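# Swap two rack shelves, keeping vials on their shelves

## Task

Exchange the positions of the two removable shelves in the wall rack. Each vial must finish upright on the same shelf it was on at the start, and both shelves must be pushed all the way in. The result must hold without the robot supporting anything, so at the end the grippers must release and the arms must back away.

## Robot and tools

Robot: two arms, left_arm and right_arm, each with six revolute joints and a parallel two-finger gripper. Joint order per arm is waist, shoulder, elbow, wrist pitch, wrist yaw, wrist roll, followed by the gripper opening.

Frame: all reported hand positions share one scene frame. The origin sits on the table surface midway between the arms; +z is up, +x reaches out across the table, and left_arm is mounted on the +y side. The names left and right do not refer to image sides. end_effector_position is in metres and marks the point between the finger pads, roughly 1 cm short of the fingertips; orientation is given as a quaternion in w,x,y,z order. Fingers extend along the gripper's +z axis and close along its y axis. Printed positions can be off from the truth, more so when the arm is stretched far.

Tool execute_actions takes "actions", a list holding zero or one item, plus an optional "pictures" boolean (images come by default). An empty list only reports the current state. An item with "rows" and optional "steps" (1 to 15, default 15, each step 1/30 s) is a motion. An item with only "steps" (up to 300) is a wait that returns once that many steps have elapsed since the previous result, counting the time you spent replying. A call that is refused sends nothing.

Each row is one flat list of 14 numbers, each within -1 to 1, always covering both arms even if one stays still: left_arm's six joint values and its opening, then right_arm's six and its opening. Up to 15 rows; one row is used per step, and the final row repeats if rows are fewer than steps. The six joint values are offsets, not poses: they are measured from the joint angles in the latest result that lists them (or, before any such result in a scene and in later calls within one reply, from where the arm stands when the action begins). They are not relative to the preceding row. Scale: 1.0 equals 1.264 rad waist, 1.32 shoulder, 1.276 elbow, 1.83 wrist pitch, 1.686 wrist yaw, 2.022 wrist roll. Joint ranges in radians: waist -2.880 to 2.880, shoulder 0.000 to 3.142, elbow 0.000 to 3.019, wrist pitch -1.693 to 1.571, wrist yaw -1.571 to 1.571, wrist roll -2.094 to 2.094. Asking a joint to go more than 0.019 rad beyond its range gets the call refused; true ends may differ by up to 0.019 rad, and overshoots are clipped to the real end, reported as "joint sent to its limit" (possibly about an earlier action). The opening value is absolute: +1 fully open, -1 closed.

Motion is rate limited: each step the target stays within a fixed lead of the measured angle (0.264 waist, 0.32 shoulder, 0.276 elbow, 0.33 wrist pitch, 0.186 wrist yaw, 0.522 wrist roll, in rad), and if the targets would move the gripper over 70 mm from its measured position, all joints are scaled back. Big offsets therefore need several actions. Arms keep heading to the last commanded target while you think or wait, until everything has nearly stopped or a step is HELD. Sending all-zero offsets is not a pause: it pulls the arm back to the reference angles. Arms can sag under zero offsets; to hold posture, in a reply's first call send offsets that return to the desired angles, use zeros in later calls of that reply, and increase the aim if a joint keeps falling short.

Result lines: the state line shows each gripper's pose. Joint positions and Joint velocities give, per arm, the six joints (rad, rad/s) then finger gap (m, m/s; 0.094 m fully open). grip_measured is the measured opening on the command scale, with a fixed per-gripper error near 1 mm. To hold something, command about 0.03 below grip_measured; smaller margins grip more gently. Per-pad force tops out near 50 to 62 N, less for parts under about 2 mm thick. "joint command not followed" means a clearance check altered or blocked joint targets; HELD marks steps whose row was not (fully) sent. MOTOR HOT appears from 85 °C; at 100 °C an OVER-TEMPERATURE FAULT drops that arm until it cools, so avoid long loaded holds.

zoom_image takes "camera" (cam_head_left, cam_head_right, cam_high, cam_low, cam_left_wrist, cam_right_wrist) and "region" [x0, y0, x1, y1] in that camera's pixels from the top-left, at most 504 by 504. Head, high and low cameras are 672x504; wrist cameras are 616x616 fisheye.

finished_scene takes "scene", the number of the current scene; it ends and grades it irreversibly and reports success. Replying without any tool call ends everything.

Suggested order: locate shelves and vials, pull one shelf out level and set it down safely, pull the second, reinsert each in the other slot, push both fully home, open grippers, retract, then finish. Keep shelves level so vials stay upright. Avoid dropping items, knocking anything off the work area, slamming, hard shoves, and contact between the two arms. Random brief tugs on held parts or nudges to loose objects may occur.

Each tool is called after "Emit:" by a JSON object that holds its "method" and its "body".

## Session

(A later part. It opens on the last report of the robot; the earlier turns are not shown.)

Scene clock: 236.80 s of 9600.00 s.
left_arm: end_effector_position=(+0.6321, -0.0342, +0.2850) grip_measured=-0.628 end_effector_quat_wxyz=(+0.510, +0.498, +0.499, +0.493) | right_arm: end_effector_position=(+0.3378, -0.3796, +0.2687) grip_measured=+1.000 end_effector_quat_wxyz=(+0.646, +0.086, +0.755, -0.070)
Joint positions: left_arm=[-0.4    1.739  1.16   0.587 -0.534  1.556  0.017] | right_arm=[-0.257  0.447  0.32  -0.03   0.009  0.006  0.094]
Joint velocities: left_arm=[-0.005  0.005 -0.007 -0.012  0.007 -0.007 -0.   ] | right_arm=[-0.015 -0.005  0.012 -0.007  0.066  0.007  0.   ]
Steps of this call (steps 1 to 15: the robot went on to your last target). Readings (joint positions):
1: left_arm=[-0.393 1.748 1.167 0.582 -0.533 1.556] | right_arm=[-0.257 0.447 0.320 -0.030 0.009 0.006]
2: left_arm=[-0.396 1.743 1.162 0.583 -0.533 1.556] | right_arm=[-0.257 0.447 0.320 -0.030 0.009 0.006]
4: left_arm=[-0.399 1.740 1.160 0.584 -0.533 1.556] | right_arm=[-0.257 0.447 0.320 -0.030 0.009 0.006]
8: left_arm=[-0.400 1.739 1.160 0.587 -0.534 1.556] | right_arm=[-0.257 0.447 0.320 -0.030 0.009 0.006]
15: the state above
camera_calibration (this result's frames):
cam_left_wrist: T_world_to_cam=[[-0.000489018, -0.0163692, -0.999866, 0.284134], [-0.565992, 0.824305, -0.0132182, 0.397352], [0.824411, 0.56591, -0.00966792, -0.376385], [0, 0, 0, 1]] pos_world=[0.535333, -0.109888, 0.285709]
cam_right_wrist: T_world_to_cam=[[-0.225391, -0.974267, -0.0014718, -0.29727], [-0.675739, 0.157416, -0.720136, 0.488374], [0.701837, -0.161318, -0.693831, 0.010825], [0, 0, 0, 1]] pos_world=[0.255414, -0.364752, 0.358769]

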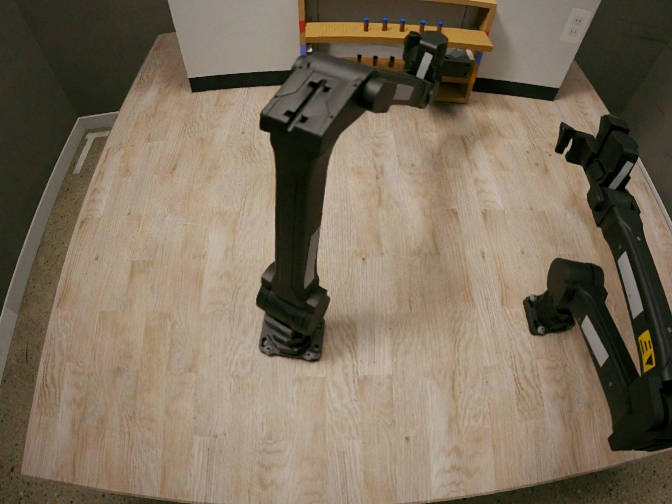

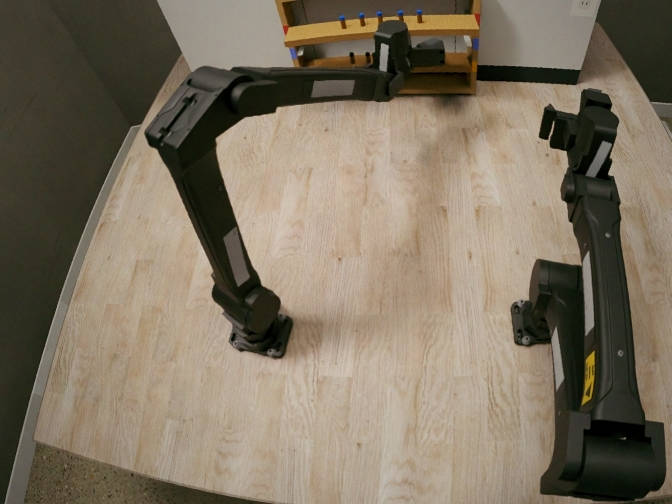

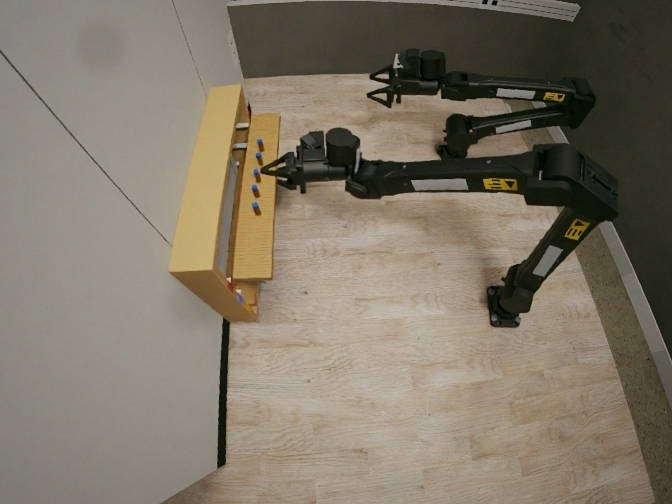

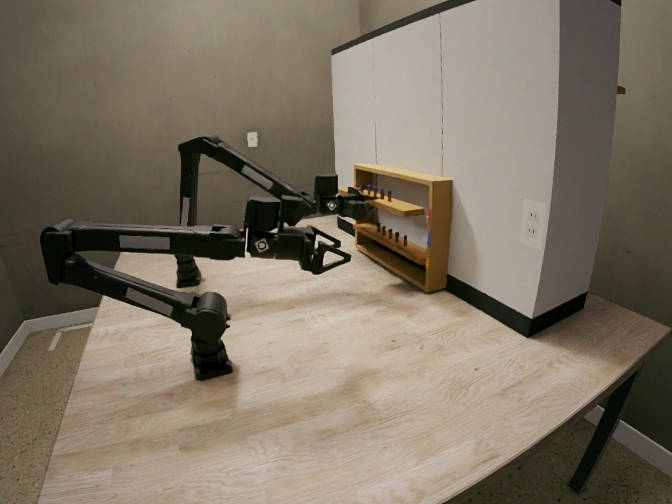

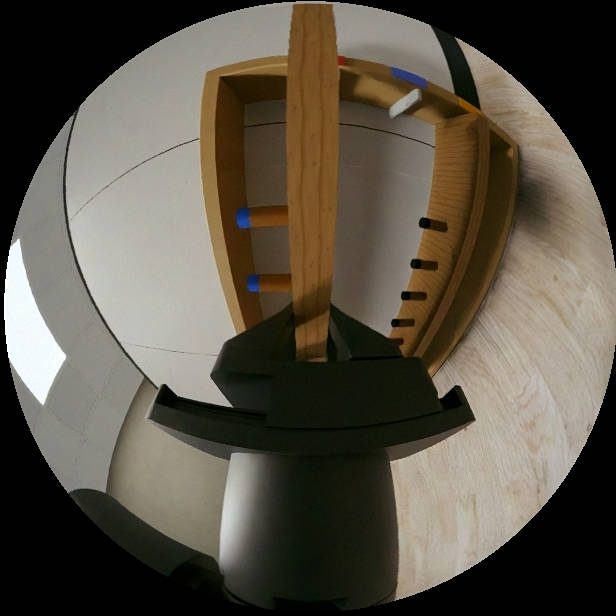

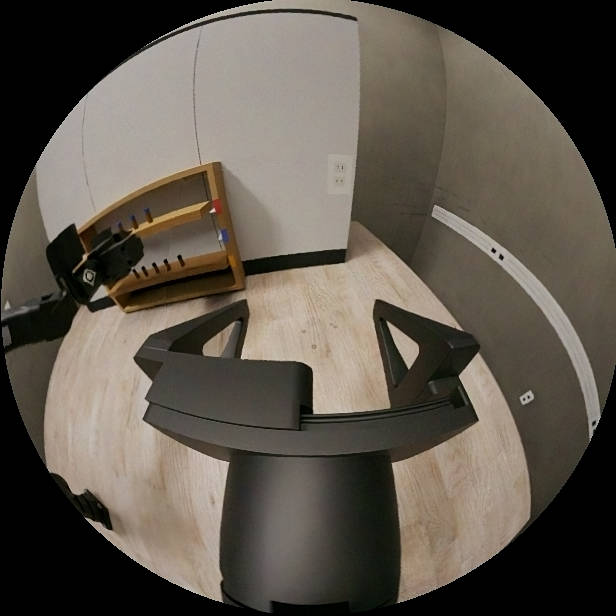

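Emit:
{"method": "execute_actions", "body": {"actions": [{"rows":[[0,-0.027,0.014,0.024,0,0,-0.67,0,0,0,0,0,0,1],[0,-0.024,0.012,0.028,0,0,-0.67,0,0,0,0,0,0,1],[0,-0.019,0.009,0.033,0,0,-0.67,0,0,0,0,0,0,1],[0,-0.013,0.005,0.04,0,0,-0.67,0,0,0,0,0,0,1],[0,-0.006,0.001,0.047,-0.002,0,-0.67,0,0,0,0,0,0,1],[0,0.001,-0.003,0.055,-0.002,0,-0.67,0,0,0,0,0,0,1],[0,0.008,-0.007,0.063,-0.004,0,-0.67,0,0,0,0,0,0,1],[0,0.015,-0.011,0.071,-0.004,0,-0.67,0,0,0,0,0,0,1],[0,0.022,-0.015,0.079,-0.004,0,-0.67,0,0,0,0,0,0,1],[0,0.029,-0.019,0.087,-0.004,0,-0.67,0,0,0,0,0,0,1],[0,0.036,-0.023,0.095,-0.004,0,-0.67,0,0,0,0,0,0,1],[0,0.042,-0.027,0.102,-0.004,0,-0.67,0,0,0,0,0,0,1],[0,0.047,-0.03,0.108,-0.004,0,-0.67,0,0,0,0,0,0,1],[0,0.051,-0.033,0.113,-0.004,0,-0.67,0,0,0,0,0,0,1],[0,0.054,-0.035,0.117,-0.004,0,-0.67,0,0,0,0,0,0,1]]}], "pictures": false}}

Emit:
{"method": "execute_actions", "body": {"actions": [{"steps":18}], "pictures": false}}

Scene clock: 244.03 s of 9600.00 s.
left_arm: end_effector_position=(+0.6310, -0.0329, +0.2374) grip_measured=-0.628 end_effector_quat_wxyz=(+0.518, +0.488, +0.498, +0.495) | right_arm: end_effector_position=(+0.3378, -0.3796, +0.2687) grip_measured=+1.000 end_effector_quat_wxyz=(+0.646, +0.086, +0.755, -0.070)
Joint positions: left_arm=[-0.4    1.822  1.108  0.744 -0.537  1.555  0.017] | right_arm=[-0.257  0.447  0.32  -0.03   0.009  0.006  0.094]
Joint velocities: left_arm=[-0.005  0.327 -0.149  0.227  0.022 -0.007 -0.001] | right_arm=[-0.015 -0.005 -0.017  0.007  0.037 -0.007  0.   ]
Steps of this call (steps 1 to 15: the robot went on to your last target; steps 16 to 90: nothing new was sent; then 3.73 s passed at rest; steps 91 to 105: all 15 steps of this action). Readings (joint positions):
91: left_arm=[-0.400 1.739 1.160 0.587 -0.534 1.556] | right_arm=[-0.257 0.447 0.320 -0.030 0.009 0.006]
92: left_arm=[-0.400 1.739 1.160 0.589 -0.534 1.556] | right_arm=[-0.257 0.447 0.320 -0.030 0.009 0.006]
94: left_arm=[-0.400 1.740 1.157 0.602 -0.534 1.556] | right_arm=[-0.257 0.447 0.320 -0.030 0.009 0.006]
98: left_arm=[-0.400 1.751 1.144 0.654 -0.536 1.555] | right_arm=[-0.257 0.447 0.320 -0.030 0.009 0.006]
105: the state above

Scene clock: 244.63 s of 9600.00 s.
left_arm: end_effector_position=(+0.6300, -0.0324, +0.2051) grip_measured=-0.628 end_effector_quat_wxyz=(+0.503, +0.503, +0.502, +0.492) | right_arm: end_effector_position=(+0.3378, -0.3796, +0.2687) grip_measured=+1.000 end_effector_quat_wxyz=(+0.646, +0.086, +0.755, -0.070)
Joint positions: left_arm=[-0.4    1.862  1.09   0.761 -0.537  1.555  0.017] | right_arm=[-0.257  0.447  0.32  -0.03   0.009  0.006  0.094]
Joint velocities: left_arm=[-0.005 -0.005 -0.007  0.012 -0.066  0.007 -0.   ] | right_arm=[-0.005 -0.015 -0.022 -0.012  0.007 -0.022  0.   ]
Steps of this call (steps 1 to 18: the robot went on to your last target). Readings (joint positions):
1: left_arm=[-0.400 1.832 1.103 0.750 -0.537 1.555] | right_arm=[-0.257 0.447 0.320 -0.030 0.009 0.006]
2: left_arm=[-0.400 1.842 1.099 0.752 -0.537 1.555] | right_arm=[-0.257 0.447 0.320 -0.030 0.009 0.006]
4: left_arm=[-0.400 1.855 1.093 0.753 -0.537 1.555] | right_arm=[-0.257 0.447 0.320 -0.030 0.009 0.006]
8: left_arm=[-0.400 1.862 1.090 0.753 -0.537 1.555] | right_arm=[-0.257 0.447 0.320 -0.030 0.009 0.006]
18: the state above

Emit:
{"method": "execute_actions", "body": {"actions": [{"rows":[[0.01,-0.03,0.052,0.01,0,0,-0.67,0,0,0,0,0,0,1],[0.011,-0.029,0.056,0.01,0,0,-0.67,0,0,0,0,0,0,1],[0.013,-0.027,0.06,0.009,0.001,0,-0.67,0,0,0,0,0,0,1],[0.014,-0.025,0.064,0.008,0.002,0,-0.67,0,0,0,0,0,0,1],[0.015,-0.023,0.068,0.007,0.003,0,-0.67,0,0,0,0,0,0,1],[0.016,-0.021,0.072,0.006,0.004,0,-0.67,0,0,0,0,0,0,1],[0.018,-0.019,0.076,0.005,0.005,0,-0.67,0,0,0,0,0,0,1],[0.019,-0.017,0.08,0.003,0.006,0,-0.67,0,0,0,0,0,0,1],[0.02,-0.015,0.084,0.002,0.007,0,-0.67,0,0,0,0,0,0,1],[0.021,-0.013,0.088,0.001,0.008,0,-0.67,0,0,0,0,0,0,1],[0.023,-0.011,0.092,0,0.009,0,-0.67,0,0,0,0,0,0,1],[0.024,-0.009,0.096,-0.001,0.009,0,-0.67,0,0,0,0,0,0,1],[0.024,-0.008,0.099,-0.002,0.009,0,-0.67,0,0,0,0,0,0,1]]}], "pictures": false}}

Emit:
{"method": "execute_actions", "body": {"actions": [{"steps":10}], "pictures": false}}

Scene clock: 251.07 s of 9600.00 s.
left_arm: end_effector_position=(+0.6471, -0.0290, +0.2172) grip_measured=-0.628 end_effector_quat_wxyz=(+0.510, +0.492, +0.503, +0.495) | right_arm: end_effector_position=(+0.3378, -0.3796, +0.2687) grip_measured=+1.000 end_effector_quat_wxyz=(+0.646, +0.086, +0.755, -0.070)
Joint positions: left_arm=[-0.38   1.874  1.138  0.746 -0.526  1.55   0.017] | right_arm=[-0.257  0.447  0.32  -0.03   0.009  0.006  0.094]
Joint velocities: left_arm=[ 0.015  0.024  0.032 -0.017  0.022  0.037  0.   ] | right_arm=[ 0.015 -0.015 -0.002 -0.037 -0.051 -0.051  0.   ]
Steps of this call (steps 1 to 15: the robot went on to your last target; steps 16 to 90: nothing new was sent; then 2.93 s passed at rest; steps 91 to 105: all 15 steps of this action). Readings (joint positions):
91: left_arm=[-0.399 1.862 1.090 0.761 -0.537 1.555] | right_arm=[-0.257 0.447 0.320 -0.030 0.009 0.006]
92: left_arm=[-0.399 1.862 1.090 0.761 -0.537 1.555] | right_arm=[-0.257 0.447 0.320 -0.030 0.009 0.006]
94: left_arm=[-0.398 1.862 1.091 0.761 -0.537 1.555] | right_arm=[-0.257 0.447 0.320 -0.030 0.009 0.006]
98: left_arm=[-0.392 1.863 1.101 0.756 -0.532 1.554] | right_arm=[-0.257 0.447 0.320 -0.030 0.009 0.006]
105: the state above

Scene clock: 251.40 s of 9600.00 s.
left_arm: end_effector_position=(+0.6475, -0.0288, +0.2161) grip_measured=-0.628 end_effector_quat_wxyz=(+0.509, +0.493, +0.504, +0.494) | right_arm: end_effector_position=(+0.3378, -0.3796, +0.2687) grip_measured=+1.000 end_effector_quat_wxyz=(+0.646, +0.086, +0.755, -0.070)
Joint positions: left_arm=[-0.38   1.876  1.139  0.744 -0.526  1.55   0.017] | right_arm=[-0.257  0.447  0.32  -0.03   0.009  0.006  0.094]
Joint velocities: left_arm=[-0.005  0.005 -0.002 -0.012  0.066 -0.037 -0.   ] | right_arm=[ 0.005 -0.005 -0.002 -0.002 -0.007 -0.037  0.   ]
Steps of this call (steps 1 to 10: the robot went on to your last target). Readings (joint positions):
1: left_arm=[-0.380 1.875 1.139 0.745 -0.526 1.550] | right_arm=[-0.257 0.447 0.320 -0.030 0.009 0.006]
2: left_arm=[-0.380 1.875 1.139 0.745 -0.526 1.550] | right_arm=[-0.257 0.447 0.320 -0.030 0.009 0.006]
4: left_arm=[-0.380 1.876 1.139 0.744 -0.526 1.550] | right_arm=[-0.257 0.447 0.320 -0.030 0.009 0.006]
8: left_arm=[-0.380 1.876 1.139 0.744 -0.526 1.550] | right_arm=[-0.257 0.447 0.320 -0.030 0.009 0.006]
10: the state above

Emit:
{"method": "execute_actions", "body": {"actions": [{"rows":[[0.004,-0.019,0.058,0.006,0.005,0.004,-0.67,0,0,0,0,0,0,1],[0.005,-0.017,0.062,0.005,0.006,0.004,-0.67,0,0,0,0,0,0,1],[0.006,-0.014,0.066,0.004,0.006,0.004,-0.67,0,0,0,0,0,0,1],[0.007,-0.012,0.07,0.003,0.006,0.004,-0.67,0,0,0,0,0,0,1],[0.008,-0.009,0.074,0.002,0.006,0.004,-0.67,0,0,0,0,0,0,1],[0.01,-0.007,0.078,0,0.007,0.004,-0.67,0,0,0,0,0,0,1],[0.011,-0.004,0.082,-0.001,0.008,0.004,-0.67,0,0,0,0,0,0,1],[0.013,-0.002,0.086,-0.002,0.009,0.004,-0.67,0,0,0,0,0,0,1],[0.014,0.001,0.09,-0.003,0.01,0.004,-0.67,0,0,0,0,0,0,1],[0.016,0.003,0.094,-0.004,0.011,0.004,-0.67,0,0,0,0,0,0,1],[0.017,0.006,0.098,-0.005,0.012,0.004,-0.67,0,0,0,0,0,0,1],[0.019,0.008,0.101,-0.006,0.013,0.004,-0.67,0,0,0,0,0,0,1],[0.019,0.01,0.104,-0.007,0.013,0.004,-0.67,0,0,0,0,0,0,1]]}], "pictures": false}}

Emit:
{"method": "execute_actions", "body": {"actions": [{"steps":10}]}}

Emit:
{"method": "zoom_image", "body": {"camera": "cam_high", "region": [190, 100, 330, 340]}}

Scene clock: 257.07 s of 9600.00 s.
left_arm: end_effector_position=(+0.6645, -0.0313, +0.2145) grip_measured=-0.628 end_effector_quat_wxyz=(+0.506, +0.495, +0.504, +0.495) | right_arm: end_effector_position=(+0.3378, -0.3796, +0.2687) grip_measured=+1.000 end_effector_quat_wxyz=(+0.646, +0.086, +0.755, -0.070)
Joint positions: left_arm=[-0.369  1.909  1.192  0.721 -0.518  1.553  0.017] | right_arm=[-0.257  0.447  0.32  -0.03   0.009  0.006  0.094]
Joint velocities: left_arm=[-0.005  0.034  0.042 -0.002  0.037 -0.007 -0.   ] | right_arm=[ 0.015  0.005 -0.012 -0.022 -0.051 -0.022  0.   ]
Steps of this call (steps 1 to 15: the robot went on to your last target; steps 16 to 90: nothing new was sent; then 2.17 s passed at rest; steps 91 to 105: all 15 steps of this action). Readings (joint positions):
91: left_arm=[-0.380 1.876 1.139 0.744 -0.526 1.550] | right_arm=[-0.257 0.447 0.320 -0.030 0.009 0.006]
92: left_arm=[-0.380 1.876 1.139 0.743 -0.526 1.550] | right_arm=[-0.257 0.447 0.320 -0.030 0.009 0.006]
94: left_arm=[-0.380 1.876 1.141 0.740 -0.526 1.550] | right_arm=[-0.257 0.447 0.320 -0.030 0.009 0.006]
98: left_arm=[-0.378 1.886 1.157 0.732 -0.526 1.550] | right_arm=[-0.257 0.447 0.320 -0.030 0.009 0.006]
105: the state above

Scene clock: 257.40 s of 9600.00 s.
left_arm: end_effector_position=(+0.6652, -0.0314, +0.2139) grip_measured=-0.628 end_effector_quat_wxyz=(+0.505, +0.496, +0.504, +0.496) | right_arm: end_effector_position=(+0.3378, -0.3796, +0.2687) grip_measured=+1.000 end_effector_quat_wxyz=(+0.646, +0.086, +0.755, -0.070)
Joint positions: left_arm=[-0.369  1.911  1.194  0.719 -0.518  1.555  0.017] | right_arm=[-0.257  0.447  0.32  -0.03   0.009  0.006  0.094]
Joint velocities: left_arm=[-0.005 -0.005 -0.007  0.017  0.007 -0.022 -0.001] | right_arm=[-0.005 -0.005  0.002 -0.007 -0.007 -0.007  0.   ]
Steps of this call (steps 1 to 10: the robot went on to your last target). Readings (joint positions):
1: left_arm=[-0.369 1.911 1.193 0.720 -0.518 1.553] | right_arm=[-0.257 0.447 0.320 -0.030 0.009 0.006]
2: left_arm=[-0.369 1.911 1.194 0.720 -0.518 1.554] | right_arm=[-0.257 0.447 0.320 -0.030 0.009 0.006]
4: left_arm=[-0.369 1.911 1.194 0.719 -0.518 1.555] | right_arm=[-0.257 0.447 0.320 -0.030 0.009 0.006]
8: left_arm=[-0.369 1.911 1.194 0.719 -0.518 1.555] | right_arm=[-0.257 0.447 0.320 -0.030 0.009 0.006]
10: the state above
camera_calibration (this result's frames):
cam_left_wrist: T_world_to_cam=[[-0.00516007, -0.0145767, -0.99988, 0.216246], [-0.577932, 0.816036, -0.00891403, 0.419569], [0.816069, 0.577817, -0.0126352, -0.399359], [0, 0, 0, 1]] pos_world=[0.569502, -0.108475, 0.214914]
cam_right_wrist: T_world_to_cam=[[-0.225391, -0.974267, -0.0014718, -0.29727], [-0.675739, 0.157416, -0.720136, 0.488374], [0.701837, -0.161318, -0.693831, 0.010825], [0, 0, 0, 1]] pos_world=[0.255414, -0.364752, 0.358769]

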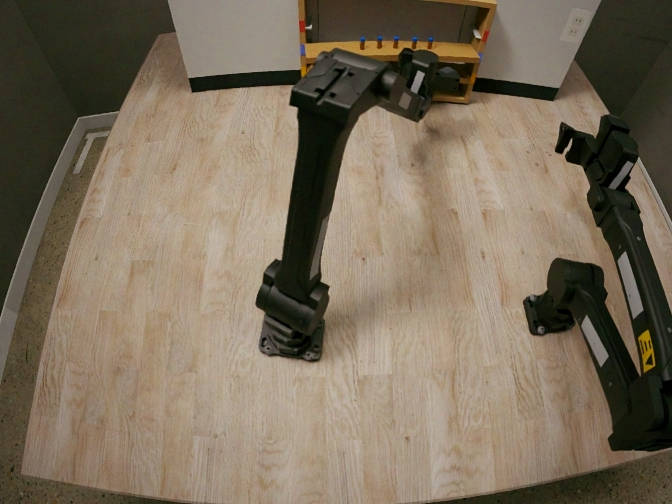

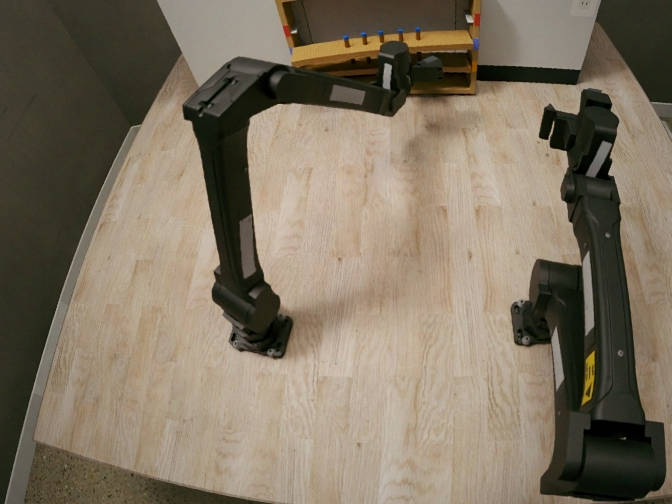

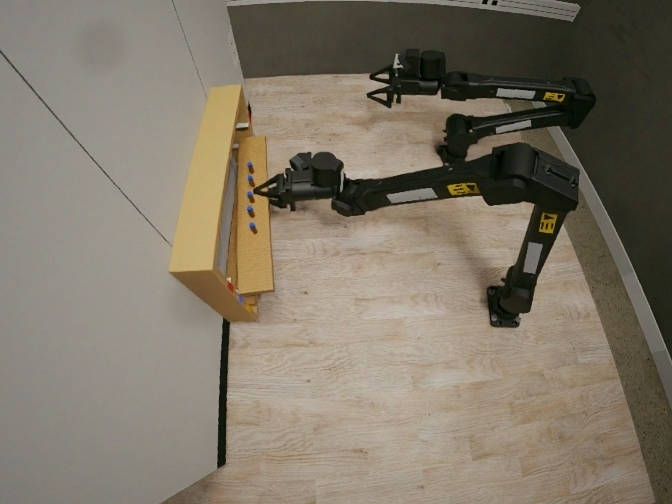

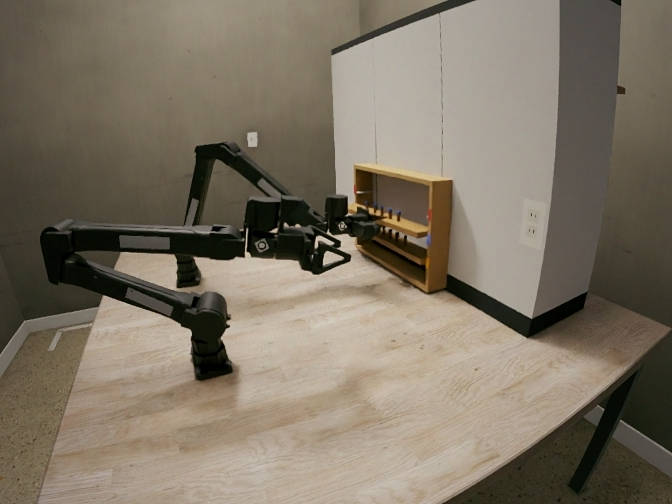

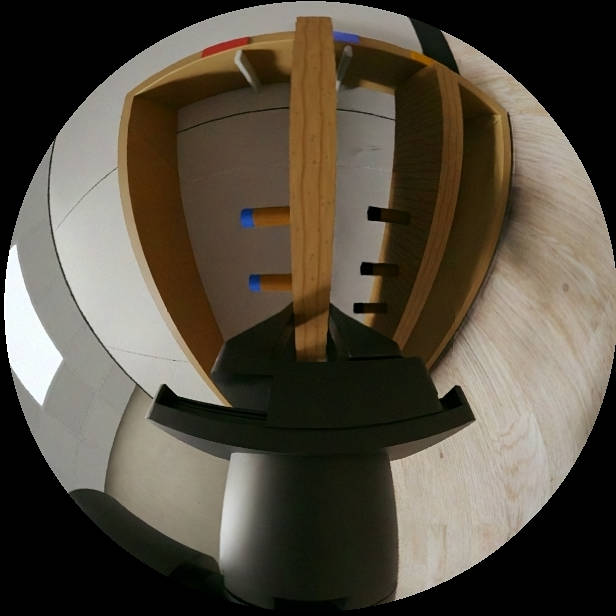

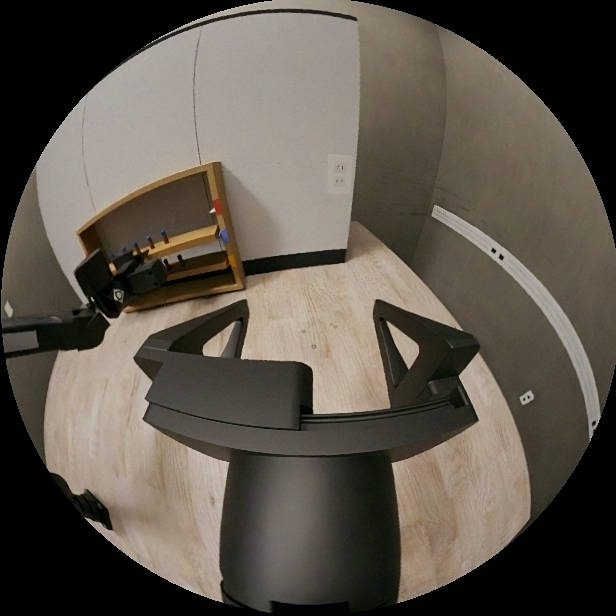

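Region (190, 100, 330, 340) of cam_high's 672x504 image, scaled by 2.100, with more detail than that image has; it fills the left 294 columns of this view, and the rest is white.

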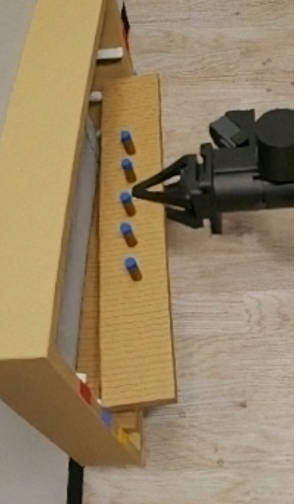

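Emit:
{"method": "execute_actions", "body": {"actions": [{"rows":[[-0.006,-0.03,0.04,0.015,0,0,-0.67,0,0,0,0,0,0,1],[-0.008,-0.03,0.04,0.015,0,0,-0.67,0,0,0,0,0,0,1],[-0.01,-0.03,0.04,0.015,0,0,-0.67,0,0,0,0,0,0,1],[-0.012,-0.03,0.04,0.015,0,0,-0.67,0,0,0,0,0,0,1],[-0.014,-0.03,0.04,0.015,0,0,-0.67,0,0,0,0,0,0,1],[-0.016,-0.03,0.04,0.015,0,0,-0.67,0,0,0,0,0,0,1]]}]}}

Emit:
{"method": "zoom_image", "body": {"camera": "cam_head_left", "region": [280, 0, 510, 110]}}

Emit:
{"method": "zoom_image", "body": {"camera": "cam_high", "region": [190, 100, 330, 340]}}

Scene clock: 261.67 s of 9600.00 s.
left_arm: end_effector_position=(+0.6624, -0.0374, +0.2138) grip_measured=-0.628 end_effector_quat_wxyz=(+0.507, +0.497, +0.502, +0.494) | right_arm: end_effector_position=(+0.3378, -0.3796, +0.2687) grip_measured=+1.000 end_effector_quat_wxyz=(+0.646, +0.086, +0.755, -0.070)
Joint positions: left_arm=[-0.379  1.911  1.194  0.719 -0.52   1.554  0.017] | right_arm=[-0.257  0.447  0.32  -0.03   0.009  0.006  0.094]
Joint velocities: left_arm=[-0.024  0.005  0.002  0.007 -0.051 -0.051 -0.   ] | right_arm=[ 0.005  0.015 -0.002  0.002 -0.022 -0.022  0.   ]
Steps of this call (steps 1 to 15: the robot went on to your last target; steps 16 to 90: nothing new was sent; then 0.77 s passed at rest; steps 91 to 105: all 15 steps of this action). Readings (joint positions):
91: left_arm=[-0.369 1.911 1.194 0.719 -0.520 1.555] | right_arm=[-0.257 0.447 0.320 -0.030 0.009 0.006]
92: left_arm=[-0.369 1.911 1.194 0.719 -0.520 1.555] | right_arm=[-0.257 0.447 0.320 -0.030 0.009 0.006]
94: left_arm=[-0.370 1.911 1.194 0.719 -0.522 1.555] | right_arm=[-0.257 0.447 0.320 -0.030 0.009 0.006]
98: left_arm=[-0.372 1.911 1.194 0.719 -0.523 1.555] | right_arm=[-0.257 0.447 0.320 -0.030 0.009 0.006]
105: the state above
camera_calibration (this result's frames):
cam_left_wrist: T_world_to_cam=[[-0.00527938, -0.0153028, -0.999869, 0.216193], [-0.571688, 0.820415, -0.00953776, 0.41908], [0.820454, 0.571563, -0.0130797, -0.396664], [0, 0, 0, 1]] pos_world=[0.566169, -0.113793, 0.214973]
cam_right_wrist: T_world_to_cam=[[-0.225391, -0.974267, -0.0014718, -0.29727], [-0.675739, 0.157416, -0.720136, 0.488374], [0.701837, -0.161318, -0.693831, 0.010825], [0, 0, 0, 1]] pos_world=[0.255414, -0.364752, 0.358769]

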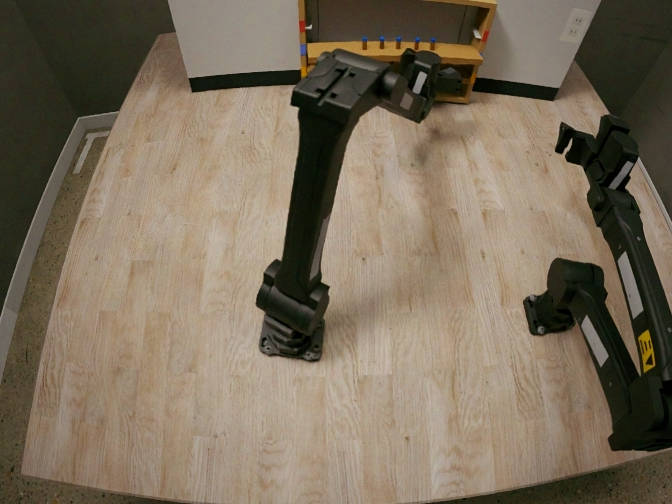

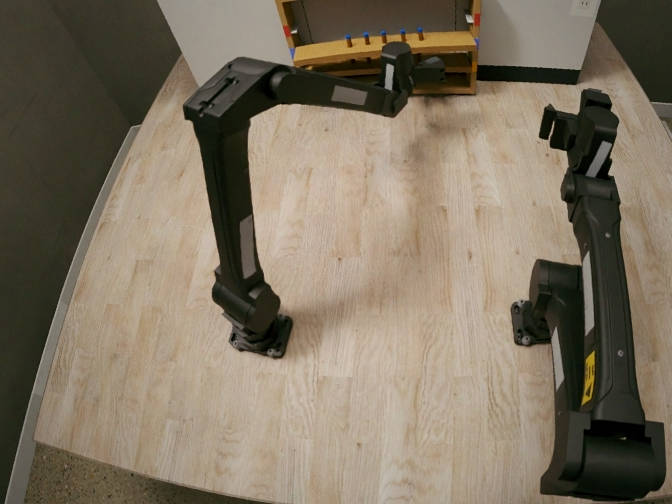

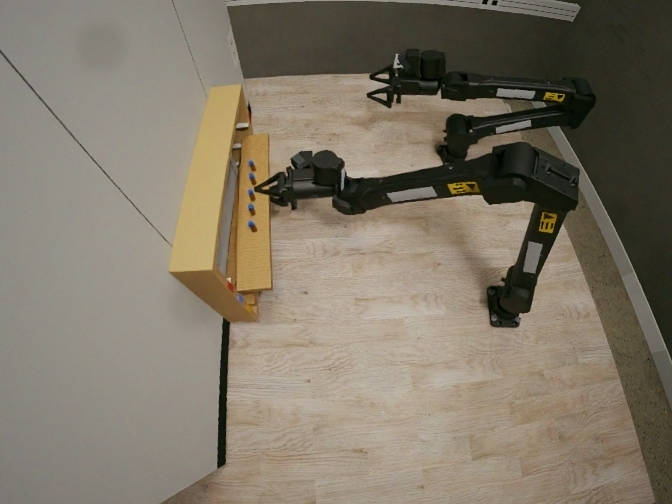

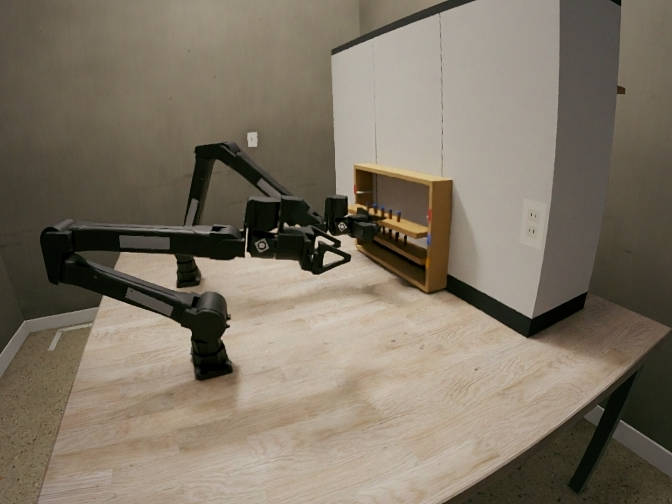

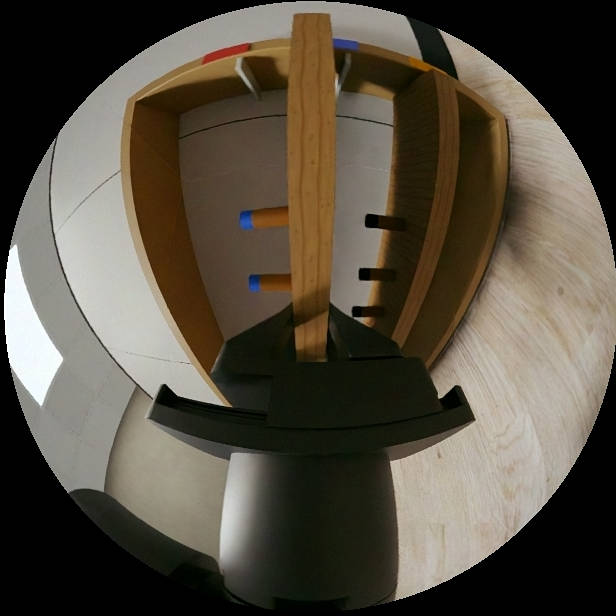

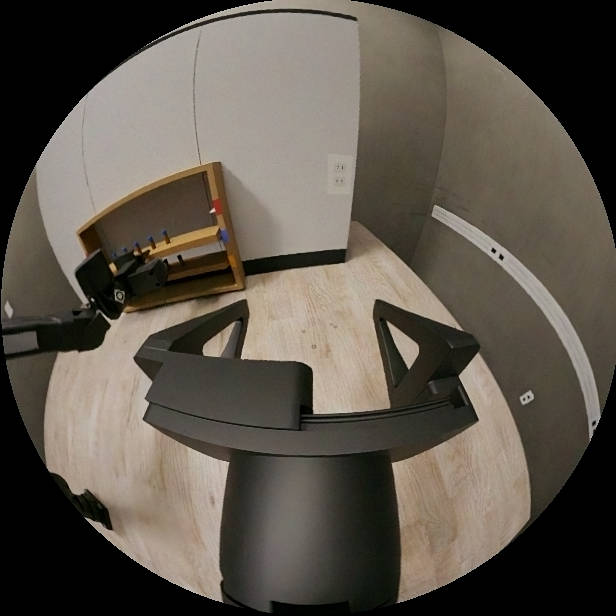

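Region (280, 0, 510, 110) of cam_head_left's 672x504 image, scaled by 2.191, with more detail than that image has; it fills the top 241 rows of this view, and the rest is white.

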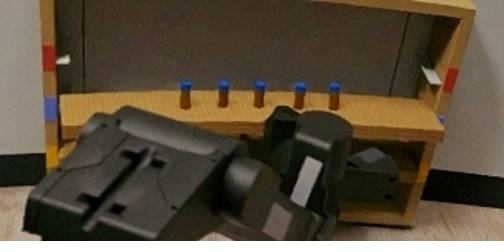

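Region (190, 100, 330, 340) of cam_high's 672x504 image, scaled by 2.100, with more detail than that image has; it fills the left 294 columns of this view, and the rest is white.

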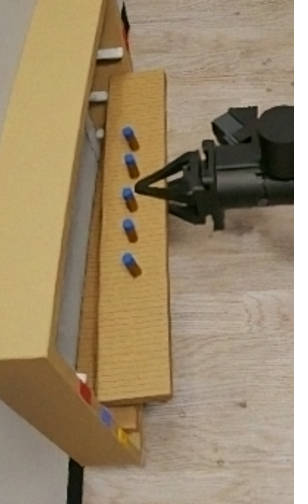

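Emit:
{"method": "execute_actions", "body": {"actions": [{"rows":[[0.008,-0.022,0.056,0.008,0.004,0,-0.67,0,0,0,0,0,0,1],[0.01,-0.021,0.058,0.008,0.008,0,-0.67,0,0,0,0,0,0,1],[0.012,-0.02,0.06,0.007,0.012,0,-0.67,0,0,0,0,0,0,1],[0.014,-0.019,0.062,0.007,0.016,0,-0.67,0,0,0,0,0,0,1],[0.016,-0.018,0.064,0.006,0.02,0,-0.67,0,0,0,0,0,0,1],[0.018,-0.017,0.066,0.006,0.024,0,-0.67,0,0,0,0,0,0,1],[0.02,-0.016,0.068,0.005,0.028,0,-0.67,0,0,0,0,0,0,1],[0.022,-0.015,0.07,0.005,0.032,0,-0.67,0,0,0,0,0,0,1],[0.024,-0.014,0.072,0.004,0.036,0,-0.67,0,0,0,0,0,0,1],[0.026,-0.013,0.074,0.004,0.04,0,-0.67,0,0,0,0,0,0,1],[0.028,-0.012,0.076,0.003,0.044,0,-0.67,0,0,0,0,0,0,1],[0.03,-0.011,0.078,0.002,0.047,0,-0.67,0,0,0,0,0,0,1],[0.032,-0.011,0.079,0.002,0.05,0,-0.67,0,0,0,0,0,0,1]]}], "pictures": false}}

Emit:
{"method": "execute_actions", "body": {"actions": [{"steps":10}]}}

Emit:
{"method": "zoom_image", "body": {"camera": "cam_high", "region": [190, 100, 330, 340]}}

Scene clock: 267.50 s of 9600.00 s.
left_arm: end_effector_position=(+0.6758, -0.0352, +0.2126) grip_measured=-0.628 end_effector_quat_wxyz=(+0.519, +0.511, +0.489, +0.480) | right_arm: end_effector_position=(+0.3378, -0.3796, +0.2687) grip_measured=+1.000 end_effector_quat_wxyz=(+0.646, +0.086, +0.755, -0.070)
Joint positions: left_arm=[-0.35   1.925  1.215  0.709 -0.439  1.553  0.017] | right_arm=[-0.257  0.447  0.32  -0.03   0.009  0.006  0.094]
Joint velocities: left_arm=[ 0.054  0.015  0.017 -0.012  0.022  0.007 -0.001] | right_arm=[ 0.005 -0.015  0.002 -0.017  0.007 -0.037  0.   ]
Steps of this call (steps 1 to 15: the robot went on to your last target; steps 16 to 160: nothing new was sent; steps 161 to 175: all 15 steps of this action). Readings (joint positions):
161: left_arm=[-0.380 1.911 1.194 0.719 -0.518 1.554] | right_arm=[-0.257 0.447 0.320 -0.030 0.009 0.006]
162: left_arm=[-0.379 1.911 1.194 0.719 -0.515 1.554] | right_arm=[-0.257 0.447 0.320 -0.030 0.009 0.006]
164: left_arm=[-0.377 1.911 1.194 0.719 -0.505 1.553] | right_arm=[-0.257 0.447 0.320 -0.030 0.009 0.006]
168: left_arm=[-0.367 1.914 1.198 0.716 -0.475 1.553] | right_arm=[-0.257 0.447 0.320 -0.030 0.009 0.006]
175: the state above

Scene clock: 267.83 s of 9600.00 s.
left_arm: end_effector_position=(+0.6771, -0.0324, +0.2124) grip_measured=-0.628 end_effector_quat_wxyz=(+0.518, +0.510, +0.490, +0.481) | right_arm: end_effector_position=(+0.3378, -0.3796, +0.2687) grip_measured=+1.000 end_effector_quat_wxyz=(+0.646, +0.086, +0.755, -0.070)
Joint positions: left_arm=[-0.346  1.925  1.215  0.709 -0.439  1.553  0.017] | right_arm=[-0.257  0.447  0.32  -0.03   0.009  0.006  0.094]
Joint velocities: left_arm=[-0.005 -0.015  0.017  0.002 -0.081  0.037 -0.   ] | right_arm=[ 0.005 -0.005 -0.022 -0.017 -0.051  0.007  0.   ]
Steps of this call (steps 1 to 10: the robot went on to your last target). Readings (joint positions):
1: left_arm=[-0.348 1.925 1.215 0.709 -0.439 1.553] | right_arm=[-0.257 0.447 0.320 -0.030 0.009 0.006]
2: left_arm=[-0.347 1.925 1.215 0.709 -0.439 1.553] | right_arm=[-0.257 0.447 0.320 -0.030 0.009 0.006]
4: left_arm=[-0.346 1.925 1.215 0.709 -0.439 1.553] | right_arm=[-0.257 0.447 0.320 -0.030 0.009 0.006]
8: left_arm=[-0.346 1.925 1.215 0.709 -0.439 1.553] | right_arm=[-0.257 0.447 0.320 -0.030 0.009 0.006]
10: the state above
camera_calibration (this result's frames):
cam_left_wrist: T_world_to_cam=[[-0.0090003, -0.0140285, -0.999861, 0.2175], [-0.531311, 0.847147, -0.00710322, 0.396379], [0.847129, 0.531173, -0.0150781, -0.430543], [0, 0, 0, 1]] pos_world=[0.577284, -0.104047, 0.213794]
cam_right_wrist: T_world_to_cam=[[-0.225391, -0.974267, -0.0014718, -0.29727], [-0.675739, 0.157416, -0.720136, 0.488374], [0.701837, -0.161318, -0.693831, 0.010825], [0, 0, 0, 1]] pos_world=[0.255414, -0.364752, 0.358769]

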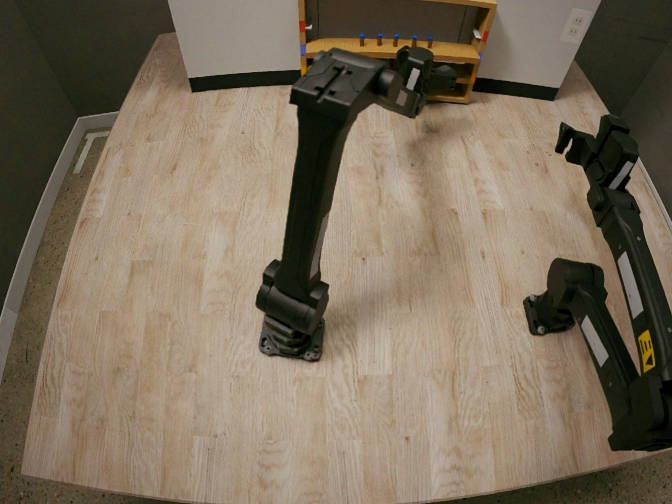

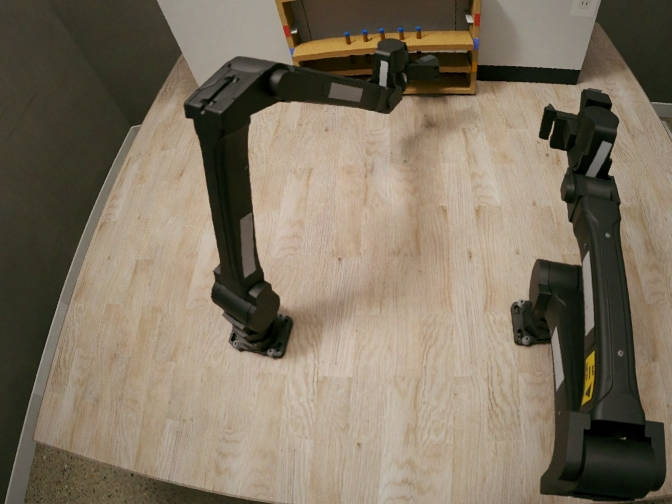

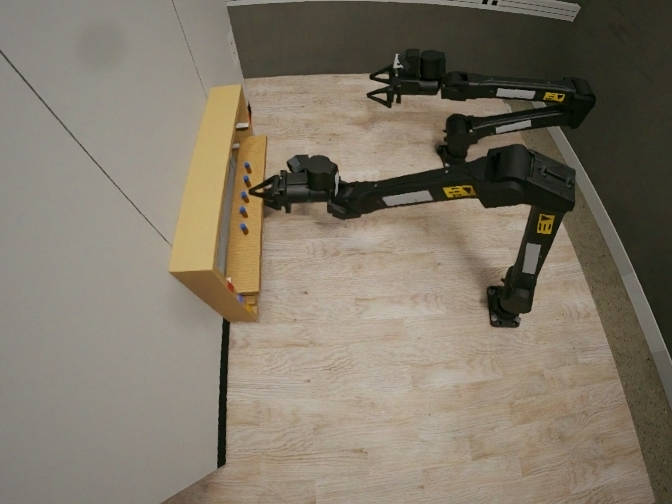

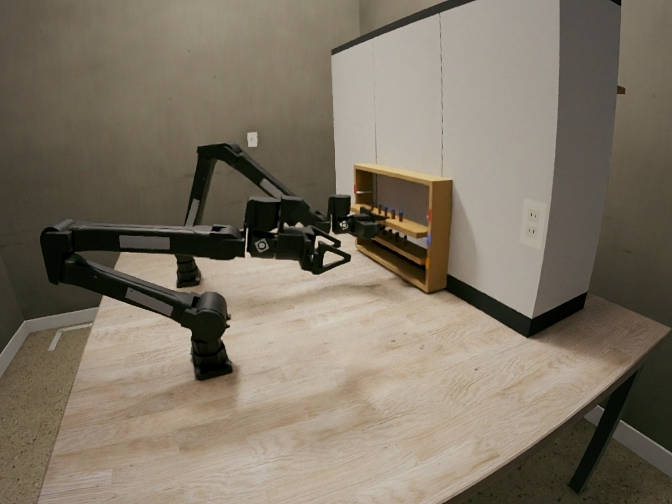

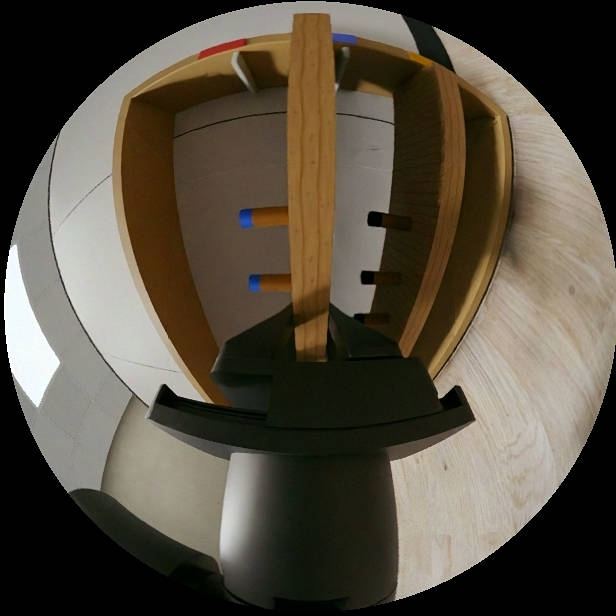

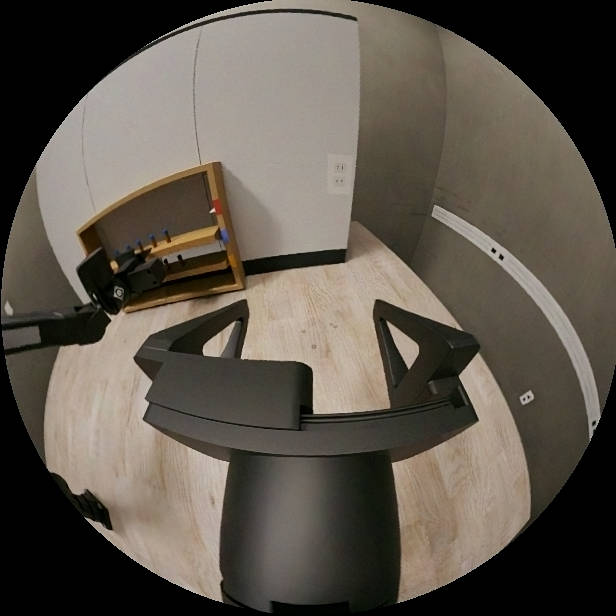

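Region (190, 100, 330, 340) of cam_high's 672x504 image, scaled by 2.100, with more detail than that image has; it fills the left 294 columns of this view, and the rest is white.

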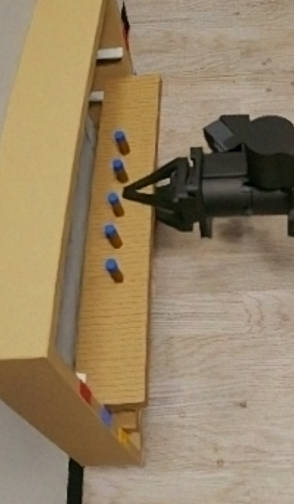

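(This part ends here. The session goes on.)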